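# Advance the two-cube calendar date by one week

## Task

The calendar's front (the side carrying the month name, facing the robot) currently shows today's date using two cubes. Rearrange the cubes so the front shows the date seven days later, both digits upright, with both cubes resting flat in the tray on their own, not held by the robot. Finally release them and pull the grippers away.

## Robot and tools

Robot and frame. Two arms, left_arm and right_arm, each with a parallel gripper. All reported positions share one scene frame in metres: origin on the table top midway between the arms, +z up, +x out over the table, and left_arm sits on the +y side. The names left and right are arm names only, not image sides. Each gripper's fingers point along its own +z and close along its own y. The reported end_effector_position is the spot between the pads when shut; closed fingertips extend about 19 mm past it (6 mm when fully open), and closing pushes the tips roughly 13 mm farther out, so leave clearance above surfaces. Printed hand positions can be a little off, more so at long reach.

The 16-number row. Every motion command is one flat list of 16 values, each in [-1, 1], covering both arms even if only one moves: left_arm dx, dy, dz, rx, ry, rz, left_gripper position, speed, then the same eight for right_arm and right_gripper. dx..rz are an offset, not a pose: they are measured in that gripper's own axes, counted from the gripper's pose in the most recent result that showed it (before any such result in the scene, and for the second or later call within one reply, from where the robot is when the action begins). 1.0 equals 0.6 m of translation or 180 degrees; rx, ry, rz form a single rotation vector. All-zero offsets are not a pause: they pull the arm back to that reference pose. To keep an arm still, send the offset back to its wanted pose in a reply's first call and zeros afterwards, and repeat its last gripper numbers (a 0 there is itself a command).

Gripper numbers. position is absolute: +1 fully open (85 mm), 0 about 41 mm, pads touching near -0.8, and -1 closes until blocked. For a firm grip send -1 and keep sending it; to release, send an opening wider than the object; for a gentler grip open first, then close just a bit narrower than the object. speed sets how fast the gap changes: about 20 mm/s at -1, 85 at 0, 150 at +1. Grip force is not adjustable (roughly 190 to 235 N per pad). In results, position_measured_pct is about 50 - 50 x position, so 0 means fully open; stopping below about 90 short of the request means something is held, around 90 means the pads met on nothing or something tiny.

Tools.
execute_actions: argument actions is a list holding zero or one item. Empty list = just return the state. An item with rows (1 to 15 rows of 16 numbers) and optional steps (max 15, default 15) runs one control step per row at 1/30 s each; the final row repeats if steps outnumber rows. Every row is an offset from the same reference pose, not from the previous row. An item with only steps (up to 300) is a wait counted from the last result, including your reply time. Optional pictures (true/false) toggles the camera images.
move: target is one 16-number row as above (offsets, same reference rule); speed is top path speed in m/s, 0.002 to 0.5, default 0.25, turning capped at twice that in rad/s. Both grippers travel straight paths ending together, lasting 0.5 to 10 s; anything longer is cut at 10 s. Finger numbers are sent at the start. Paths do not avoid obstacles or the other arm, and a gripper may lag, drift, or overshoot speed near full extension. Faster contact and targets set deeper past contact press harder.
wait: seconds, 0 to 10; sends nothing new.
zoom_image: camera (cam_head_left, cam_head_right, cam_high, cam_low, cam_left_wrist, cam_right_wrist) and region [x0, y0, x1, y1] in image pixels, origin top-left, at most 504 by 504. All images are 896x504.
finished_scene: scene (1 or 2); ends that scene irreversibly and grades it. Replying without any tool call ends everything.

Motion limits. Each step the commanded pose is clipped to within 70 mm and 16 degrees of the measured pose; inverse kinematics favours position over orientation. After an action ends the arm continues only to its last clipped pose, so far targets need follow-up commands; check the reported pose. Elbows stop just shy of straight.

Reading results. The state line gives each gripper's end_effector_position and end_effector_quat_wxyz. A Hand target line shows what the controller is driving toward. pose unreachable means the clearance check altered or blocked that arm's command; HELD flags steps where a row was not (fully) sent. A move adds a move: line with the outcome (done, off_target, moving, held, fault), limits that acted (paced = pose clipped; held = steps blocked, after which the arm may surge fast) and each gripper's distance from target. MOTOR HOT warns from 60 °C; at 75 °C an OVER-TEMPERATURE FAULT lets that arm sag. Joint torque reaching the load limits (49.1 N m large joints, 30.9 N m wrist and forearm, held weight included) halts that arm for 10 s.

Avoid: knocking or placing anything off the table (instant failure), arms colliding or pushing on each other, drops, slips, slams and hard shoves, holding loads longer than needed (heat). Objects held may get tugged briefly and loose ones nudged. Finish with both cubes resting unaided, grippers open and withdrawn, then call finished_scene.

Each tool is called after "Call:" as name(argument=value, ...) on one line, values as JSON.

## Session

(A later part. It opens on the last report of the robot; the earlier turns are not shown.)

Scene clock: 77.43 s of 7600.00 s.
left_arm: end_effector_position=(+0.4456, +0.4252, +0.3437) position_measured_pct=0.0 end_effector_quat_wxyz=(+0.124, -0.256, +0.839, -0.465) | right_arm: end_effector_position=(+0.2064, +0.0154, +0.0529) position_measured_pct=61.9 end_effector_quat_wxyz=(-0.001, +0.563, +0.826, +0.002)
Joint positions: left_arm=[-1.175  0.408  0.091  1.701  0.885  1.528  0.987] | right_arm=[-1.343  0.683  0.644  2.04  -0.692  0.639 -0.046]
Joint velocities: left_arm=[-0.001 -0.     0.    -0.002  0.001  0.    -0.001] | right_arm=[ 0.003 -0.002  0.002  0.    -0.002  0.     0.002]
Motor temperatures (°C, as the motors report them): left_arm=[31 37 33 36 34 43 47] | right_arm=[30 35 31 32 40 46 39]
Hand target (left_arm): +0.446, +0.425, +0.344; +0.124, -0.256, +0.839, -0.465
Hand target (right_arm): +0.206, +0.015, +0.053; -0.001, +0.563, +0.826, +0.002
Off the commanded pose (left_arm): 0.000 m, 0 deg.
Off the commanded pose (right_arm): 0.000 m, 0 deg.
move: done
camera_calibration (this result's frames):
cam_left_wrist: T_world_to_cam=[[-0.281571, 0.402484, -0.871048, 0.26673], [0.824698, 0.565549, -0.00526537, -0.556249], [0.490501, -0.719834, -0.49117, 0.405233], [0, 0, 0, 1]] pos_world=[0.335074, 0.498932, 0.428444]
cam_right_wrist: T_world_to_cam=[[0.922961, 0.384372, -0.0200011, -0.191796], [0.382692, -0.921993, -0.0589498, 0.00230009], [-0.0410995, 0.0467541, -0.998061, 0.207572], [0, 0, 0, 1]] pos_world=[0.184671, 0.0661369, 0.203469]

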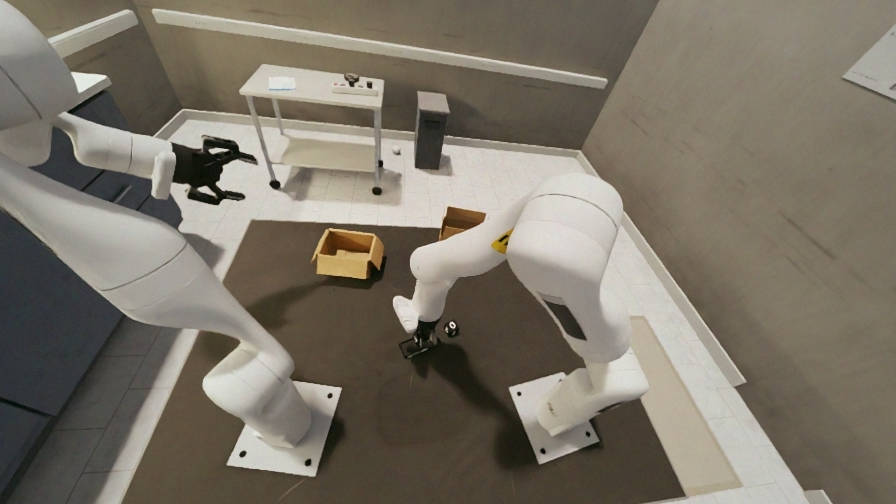

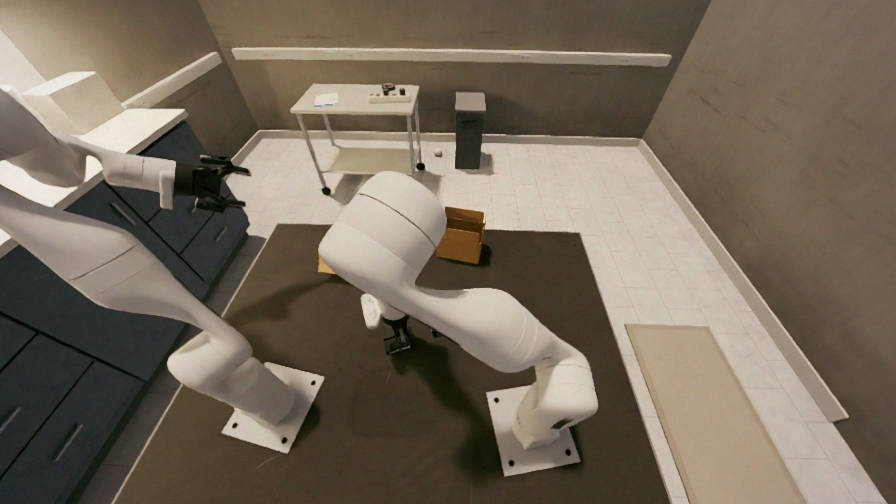

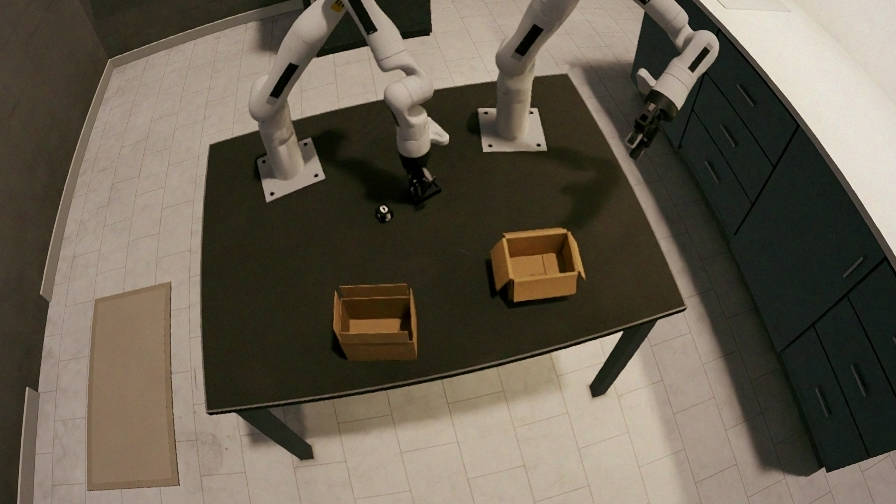

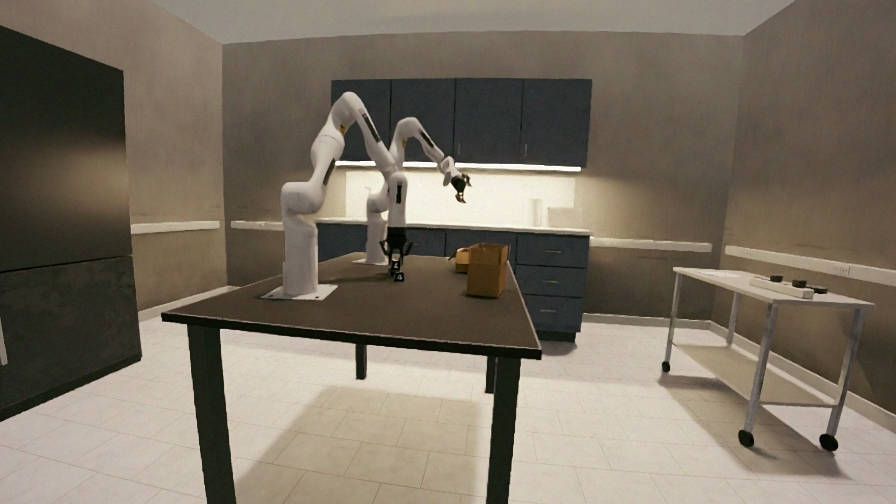

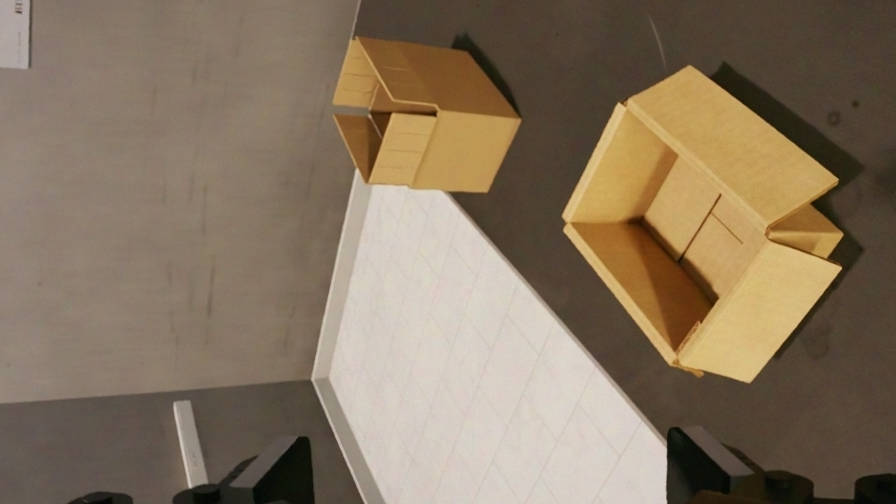

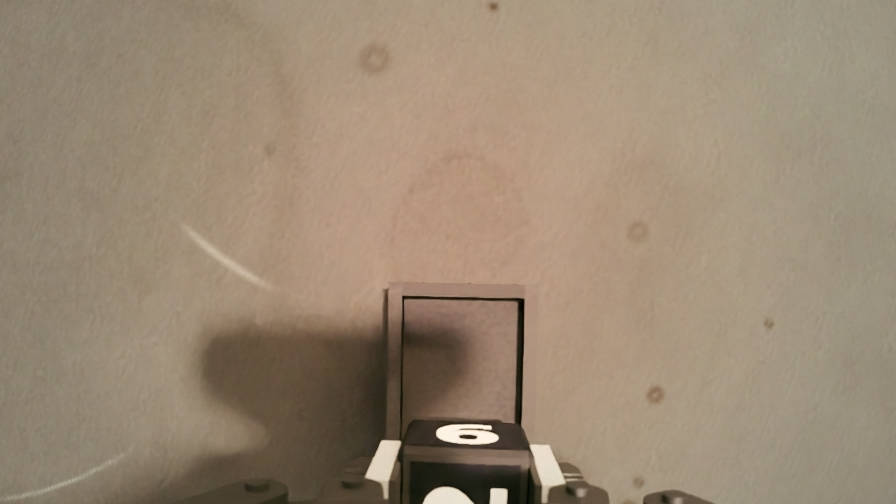

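Call:
move(target=[0,0,0,0,0,0,1,0,-0.002,0.001,0.027,0,0,0,-1,0], speed=0.02)

Scene clock: 80.80 s of 7600.00 s.
left_arm: end_effector_position=(+0.4456, +0.4252, +0.3437) position_measured_pct=0.0 end_effector_quat_wxyz=(+0.124, -0.256, +0.839, -0.465) | right_arm: end_effector_position=(+0.2072, +0.0147, +0.0367) position_measured_pct=61.9 end_effector_quat_wxyz=(-0.001, +0.563, +0.827, +0.002)
Joint positions: left_arm=[-1.175  0.408  0.091  1.701  0.885  1.528  0.987] | right_arm=[-1.312  0.713  0.604  2.05  -0.729  0.596 -0.012]
Joint velocities: left_arm=[ 0.    -0.001  0.     0.     0.001  0.001  0.002] | right_arm=[ 0.003  0.002  0.     0.    -0.001  0.003  0.   ]
Motor temperatures (°C, as the motors report them): left_arm=[31 37 33 36 34 43 47] | right_arm=[30 35 31 32 40 46 39]
Hand target (left_arm): +0.446, +0.425, +0.344; +0.124, -0.256, +0.839, -0.465
Hand target (right_arm): +0.207, +0.015, +0.037; -0.001, +0.563, +0.827, +0.002
Off the commanded pose (left_arm): 0.000 m, 0 deg.
Off the commanded pose (right_arm): 0.000 m, 0 deg.
move: done
camera_calibration (this result's frames):
cam_left_wrist: T_world_to_cam=[[-0.281571, 0.402484, -0.871048, 0.26673], [0.824697, 0.56555, -0.00526485, -0.556251], [0.490502, -0.719833, -0.49117, 0.405232], [0, 0, 0, 1]] pos_world=[0.335074, 0.498933, 0.428444]
cam_right_wrist: T_world_to_cam=[[0.9228, 0.384757, -0.0200667, -0.192608], [0.383059, -0.921819, -0.059288, 0.000356199], [-0.0413093, 0.0470242, -0.998039, 0.191501], [0, 0, 0, 1]] pos_world=[0.185513, 0.0654306, 0.187282]

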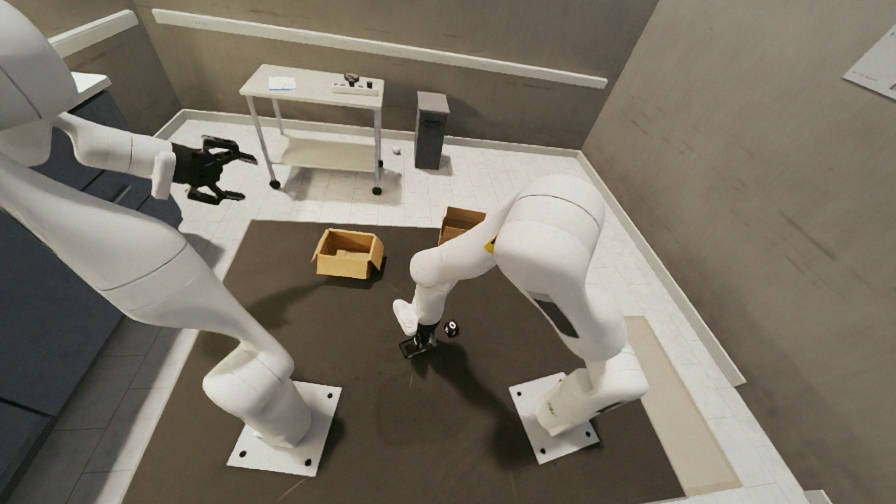

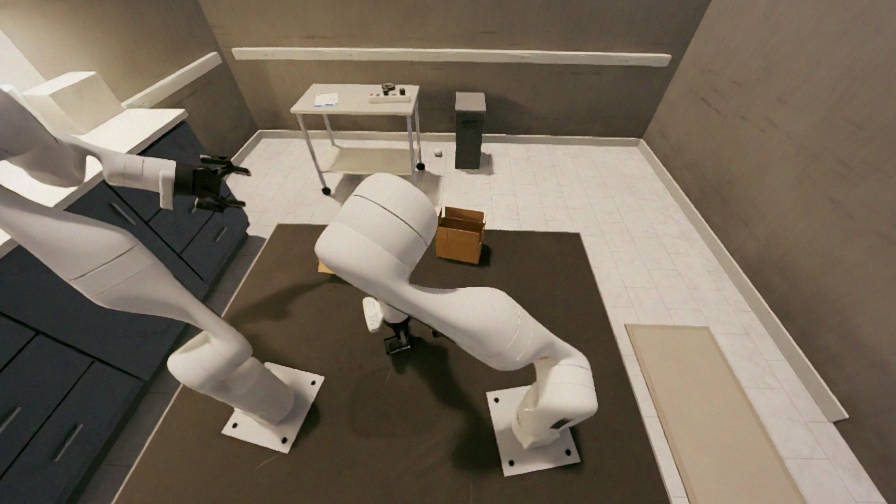

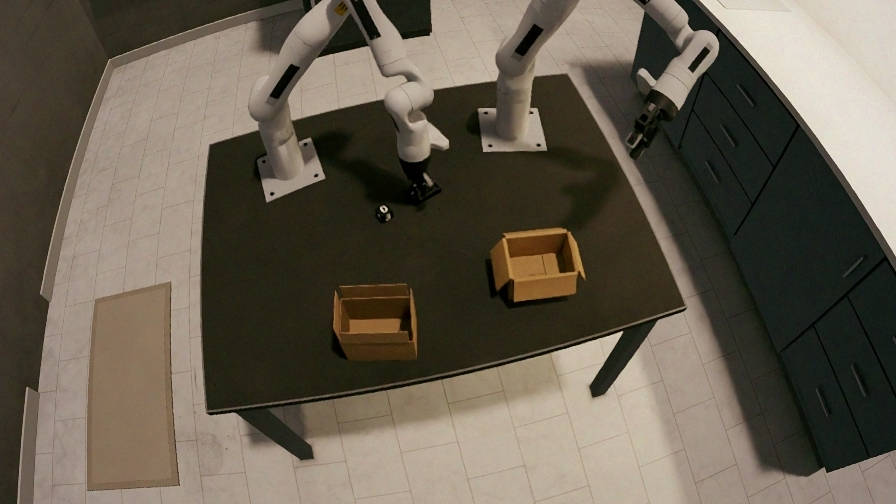

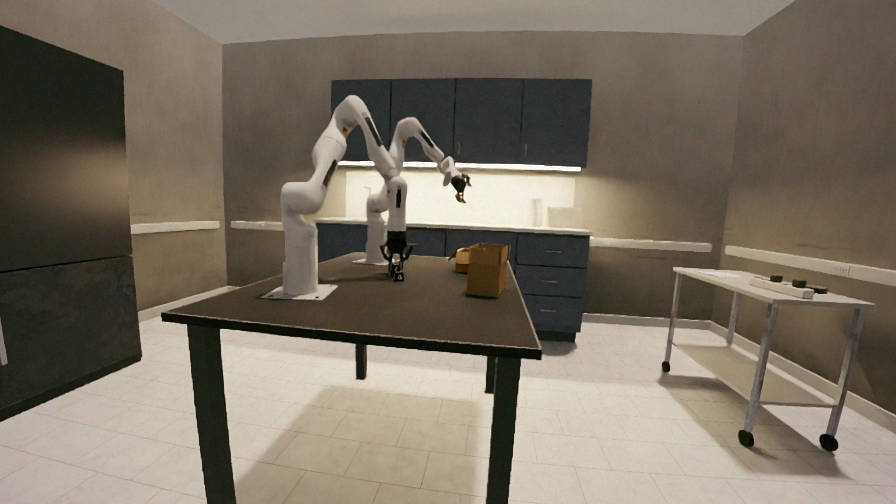

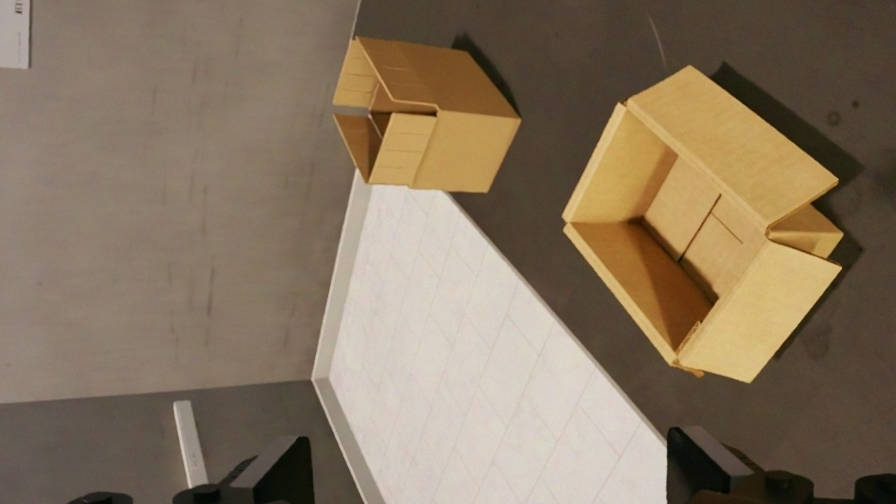

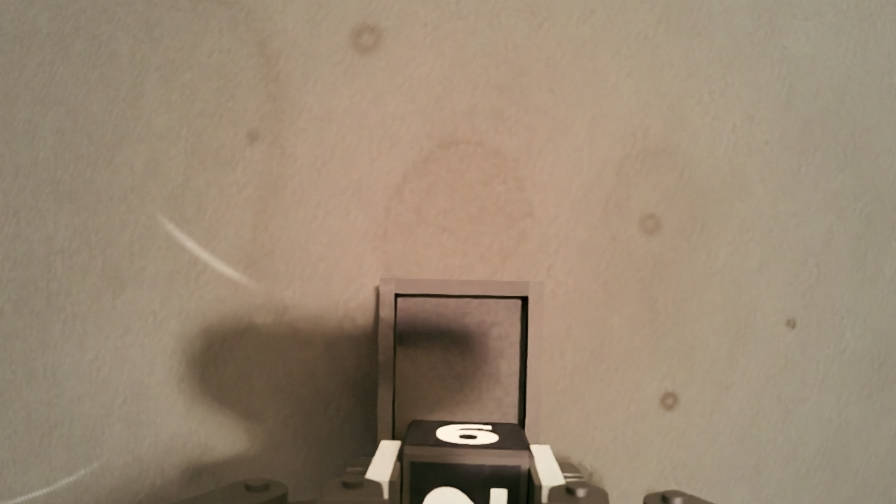

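Went in. Release and rise.

Call:
execute_actions(actions=[{"rows":[[0,0,0,0,0,0,1,0,0,0,0.001,0,0,0,0.5,0]],"steps":13}], pictures=false)

Call:
move(target=[0,0,0,0,0,0,1,0,0,0,-0.09,0,0,0,0.5,0], speed=0.15)

Scene clock: 97.73 s of 7600.00 s.
left_arm: end_effector_position=(+0.4456, +0.4252, +0.3437) position_measured_pct=0.0 end_effector_quat_wxyz=(+0.124, -0.256, +0.839, -0.465) | right_arm: end_effector_position=(+0.2072, +0.0148, +0.0361) position_measured_pct=31.0 end_effector_quat_wxyz=(-0.001, +0.563, +0.827, +0.002)
Joint positions: left_arm=[-1.175  0.408  0.091  1.701  0.885  1.528  0.987] | right_arm=[-1.311  0.714  0.602  2.05  -0.73   0.594 -0.011]
Joint velocities: left_arm=[ 0.    -0.001 -0.     0.    -0.001  0.001 -0.001] | right_arm=[ 0.001 -0.     0.    -0.    -0.    -0.    -0.   ]
Motor temperatures (°C, as the motors report them): left_arm=[31 37 33 36 34 43 47] | right_arm=[30 35 31 32 40 46 39]
Hand target (left_arm): +0.446, +0.425, +0.344; +0.124, -0.256, +0.839, -0.465
Hand target (right_arm): +0.207, +0.015, +0.036; -0.001, +0.563, +0.827, +0.002
Off the commanded pose (left_arm): 0.000 m, 0 deg.
Off the commanded pose (right_arm): 0.000 m, 0 deg.
Steps of this call (steps 1 to 90: nothing new was sent; then 13.50 s passed at rest; steps 91 to 103: all 13 steps of this action). Readings (end_effector_position | what the end effector reports):
91: left_arm (+0.4456, +0.4252, +0.3437) | right_arm (+0.2073, +0.0146, +0.0364) | left_arm position_measured_pct=0.0 | right_arm position_measured_pct=61.9
92: left_arm (+0.4456, +0.4252, +0.3437) | right_arm (+0.2073, +0.0146, +0.0362) | left_arm position_measured_pct=0.0 | right_arm position_measured_pct=61.9
94: left_arm (+0.4456, +0.4252, +0.3437) | right_arm (+0.2071, +0.0148, +0.0361) | left_arm position_measured_pct=0.0 | right_arm position_measured_pct=57.1
98: left_arm (+0.4456, +0.4252, +0.3437) | right_arm (+0.2072, +0.0148, +0.0361) | left_arm position_measured_pct=0.0 | right_arm position_measured_pct=45.6
103: the state above

Scene clock: 98.90 s of 7600.00 s.
left_arm: end_effector_position=(+0.4456, +0.4252, +0.3437) position_measured_pct=0.0 end_effector_quat_wxyz=(+0.124, -0.256, +0.839, -0.465) | right_arm: end_effector_position=(+0.2075, +0.0141, +0.0902) position_measured_pct=25.0 end_effector_quat_wxyz=(-0.001, +0.563, +0.826, +0.002)
Joint positions: left_arm=[-1.175  0.408  0.091  1.701  0.885  1.528  0.987] | right_arm=[-1.396  0.612  0.722  2.013 -0.605  0.735 -0.115]
Joint velocities: left_arm=[-0.001 -0.001 -0.    -0.    -0.001 -0.    -0.001] | right_arm=[-0.002 -0.003 -0.    -0.     0.001  0.001 -0.001]
Motor temperatures (°C, as the motors report them): left_arm=[31 37 33 36 34 43 47] | right_arm=[30 35 31 32 40 46 39]
Hand target (left_arm): +0.446, +0.425, +0.344; +0.124, -0.256, +0.839, -0.465
Hand target (right_arm): +0.207, +0.014, +0.090; -0.001, +0.563, +0.826, +0.002
Off the commanded pose (left_arm): 0.000 m, 0 deg.
Off the commanded pose (right_arm): 0.000 m, 0 deg.
move: done
camera_calibration (this result's frames):
cam_left_wrist: T_world_to_cam=[[-0.281571, 0.402483, -0.871048, 0.26673], [0.824696, 0.565552, -0.00526381, -0.556253], [0.490504, -0.719832, -0.491169, 0.405231], [0, 0, 0, 1]] pos_world=[0.335076, 0.498934, 0.428443]
cam_right_wrist: T_world_to_cam=[[0.923118, 0.384001, -0.0199111, -0.191622], [0.382345, -0.922169, -0.0584521, 0.00290465], [-0.0408071, 0.0463453, -0.998092, 0.244814], [0, 0, 0, 1]] pos_world=[0.185769, 0.0649156, 0.240701]

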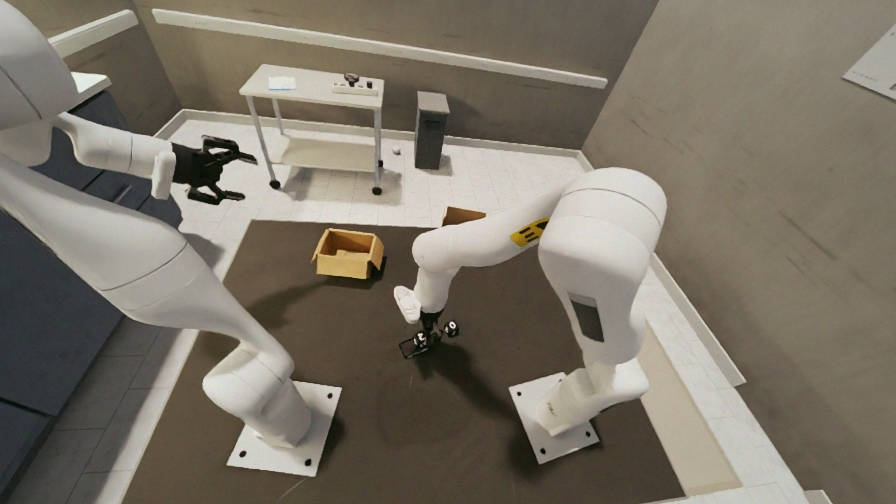

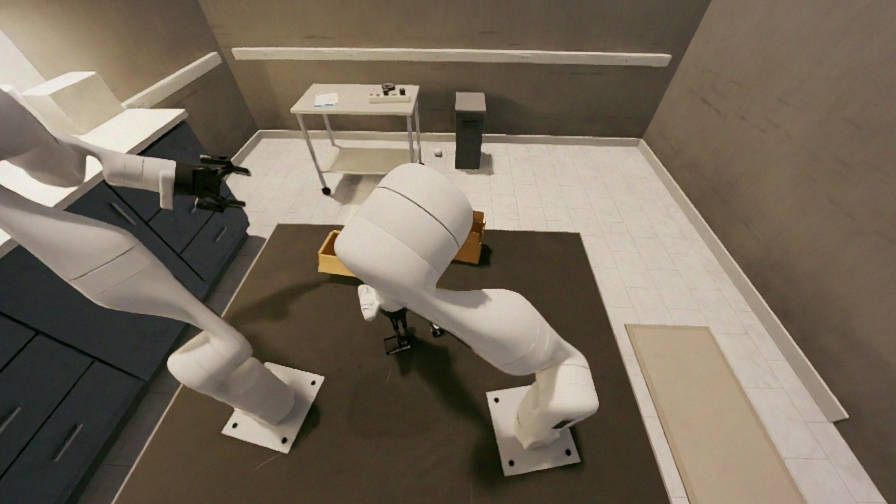

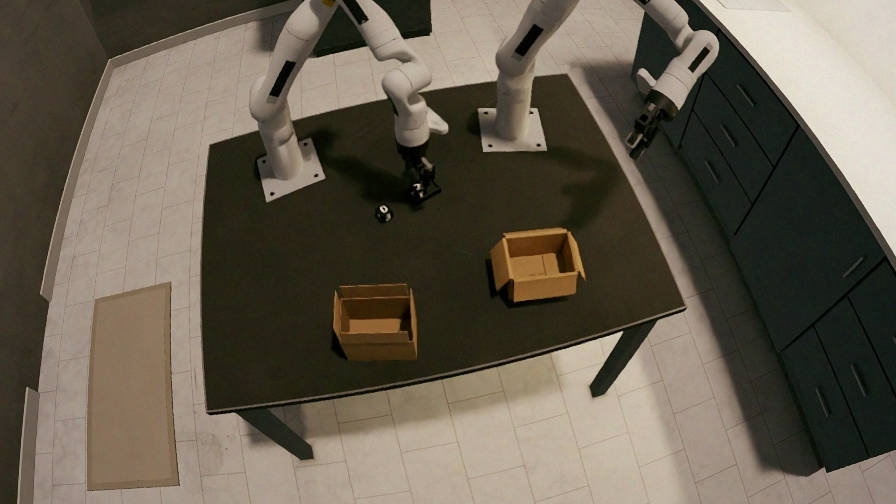

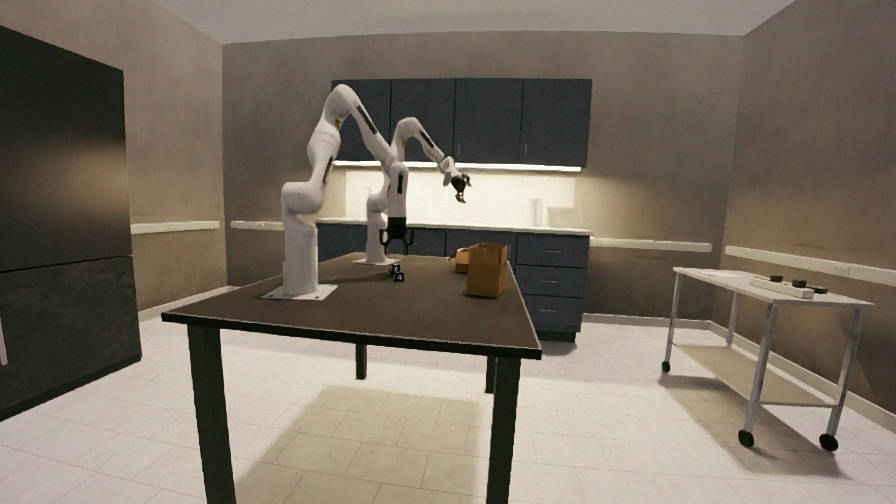

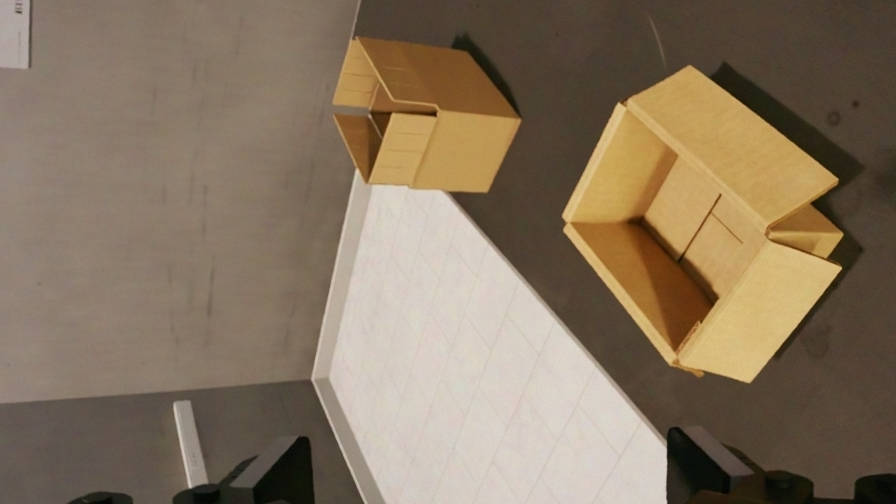

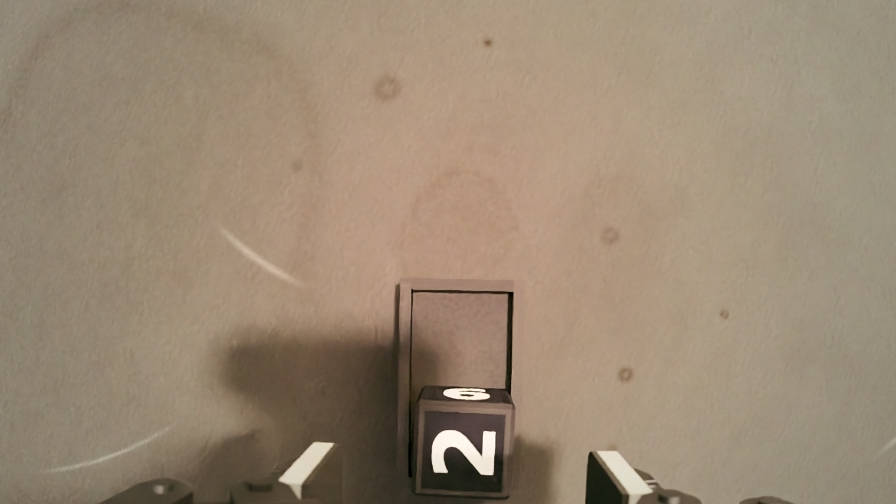

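Call:
move(target=[0,0,0,0,0,0,1,0,-0.164,0.003,0.01,0,0,0,0.5,0], speed=0.2)

Scene clock: 101.97 s of 7600.00 s.
left_arm: end_effector_position=(+0.4456, +0.4252, +0.3437) position_measured_pct=0.0 end_effector_quat_wxyz=(+0.124, -0.256, +0.839, -0.465) | right_arm: end_effector_position=(+0.2445, -0.0766, +0.0833) position_measured_pct=25.0 end_effector_quat_wxyz=(-0.001, +0.562, +0.827, +0.002)
Joint positions: left_arm=[-1.175  0.408  0.091  1.701  0.885  1.528  0.987] | right_arm=[-1.182  0.542  0.701  2.174 -0.611  0.624  0.145]
Joint velocities: left_arm=[-0.    -0.    -0.     0.002  0.    -0.001  0.001] | right_arm=[ 0.015 -0.002  0.008  0.001 -0.007  0.001  0.008]
Motor temperatures (°C, as the motors report them): left_arm=[31 37 33 36 34 43 47] | right_arm=[30 35 31 32 40 46 39]
Hand target (left_arm): +0.446, +0.425, +0.344; +0.124, -0.256, +0.839, -0.465
Hand target (right_arm): +0.245, -0.077, +0.083; -0.001, +0.563, +0.826, +0.002
Off the commanded pose (left_arm): 0.000 m, 0 deg.
Off the commanded pose (right_arm): 0.001 m, 0 deg.
move: done
camera_calibration (this result's frames):
cam_left_wrist: T_world_to_cam=[[-0.28157, 0.402483, -0.871049, 0.26673], [0.824696, 0.565552, -0.00526339, -0.556254], [0.490505, -0.719832, -0.491169, 0.40523], [0, 0, 0, 1]] pos_world=[0.335076, 0.498934, 0.428443]
cam_right_wrist: T_world_to_cam=[[0.922415, 0.385639, -0.0208192, -0.19075], [0.383946, -0.921513, -0.0582984, -0.0956951], [-0.0416673, 0.0457819, -0.998082, 0.243883], [0, 0, 0, 1]] pos_world=[0.222855, -0.0257889, 0.233865]

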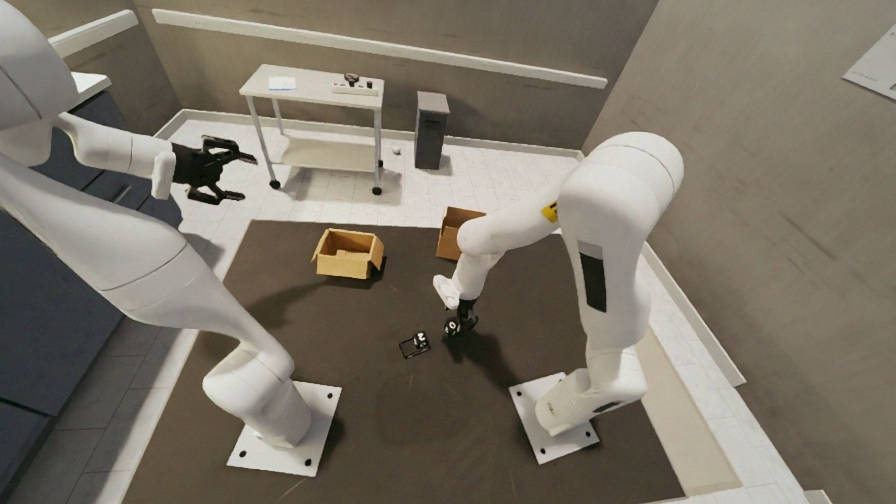

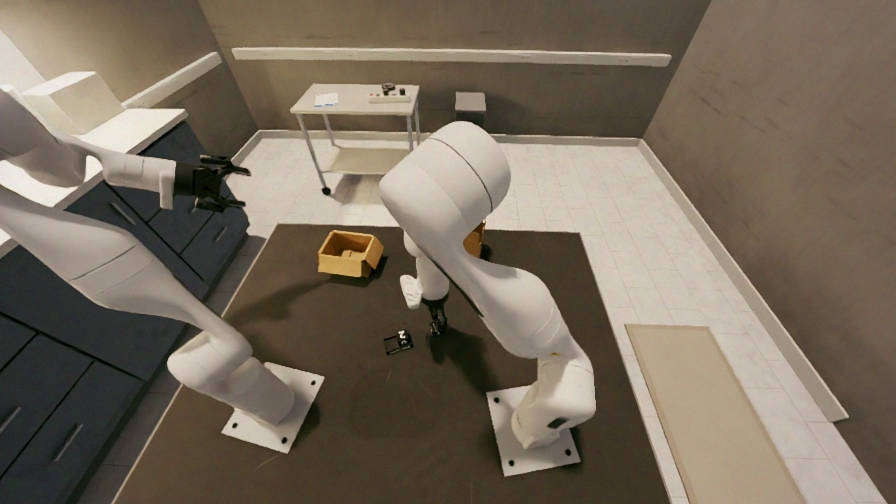

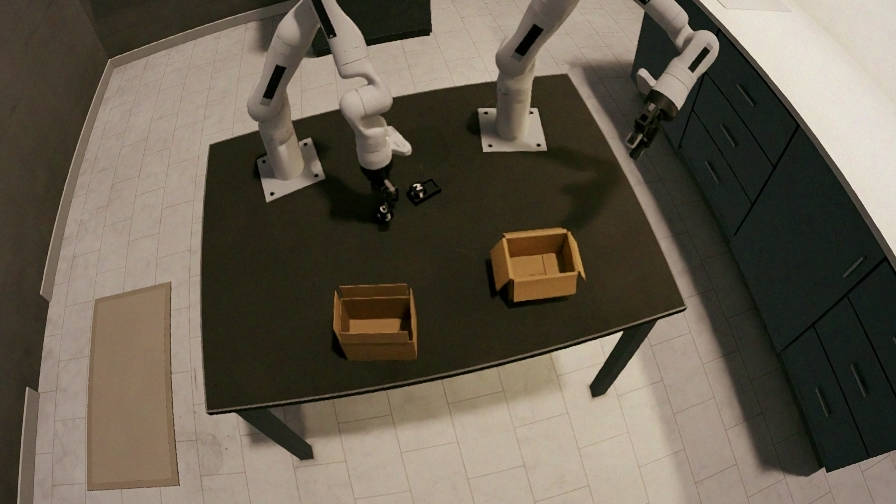

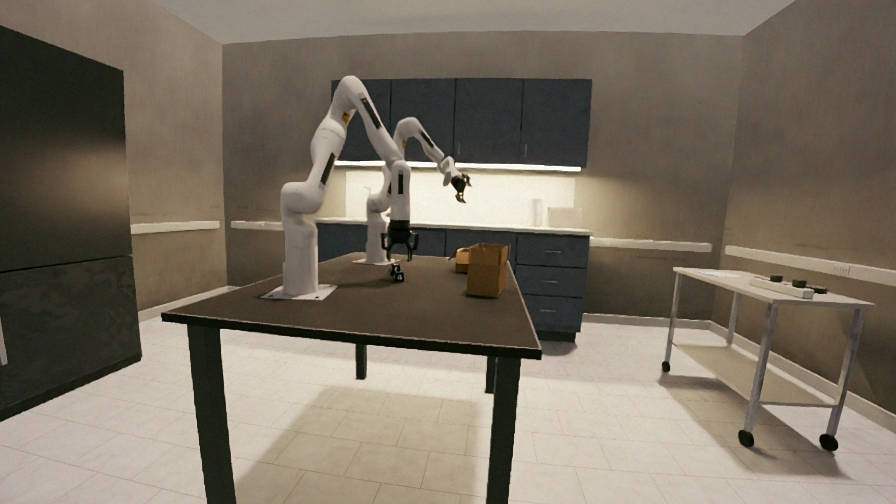

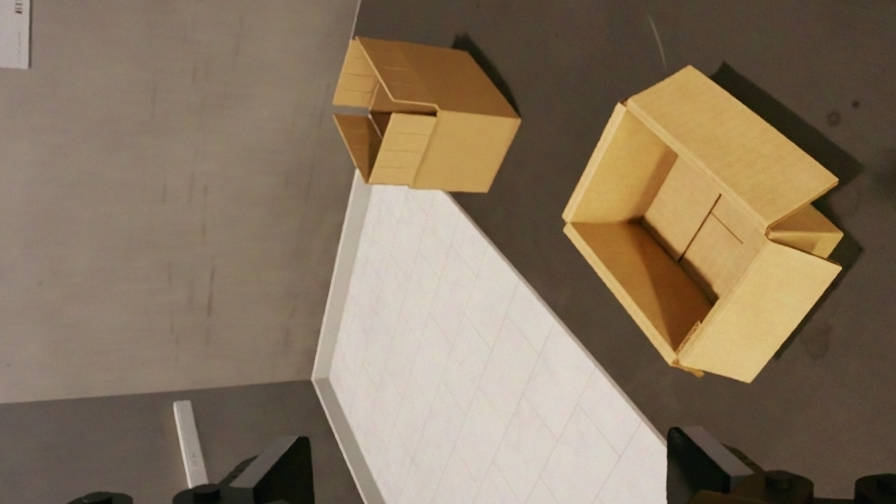

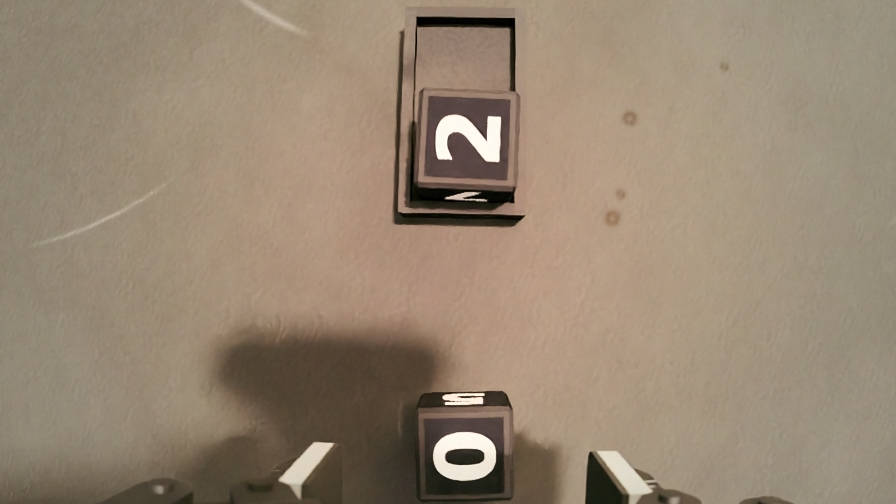

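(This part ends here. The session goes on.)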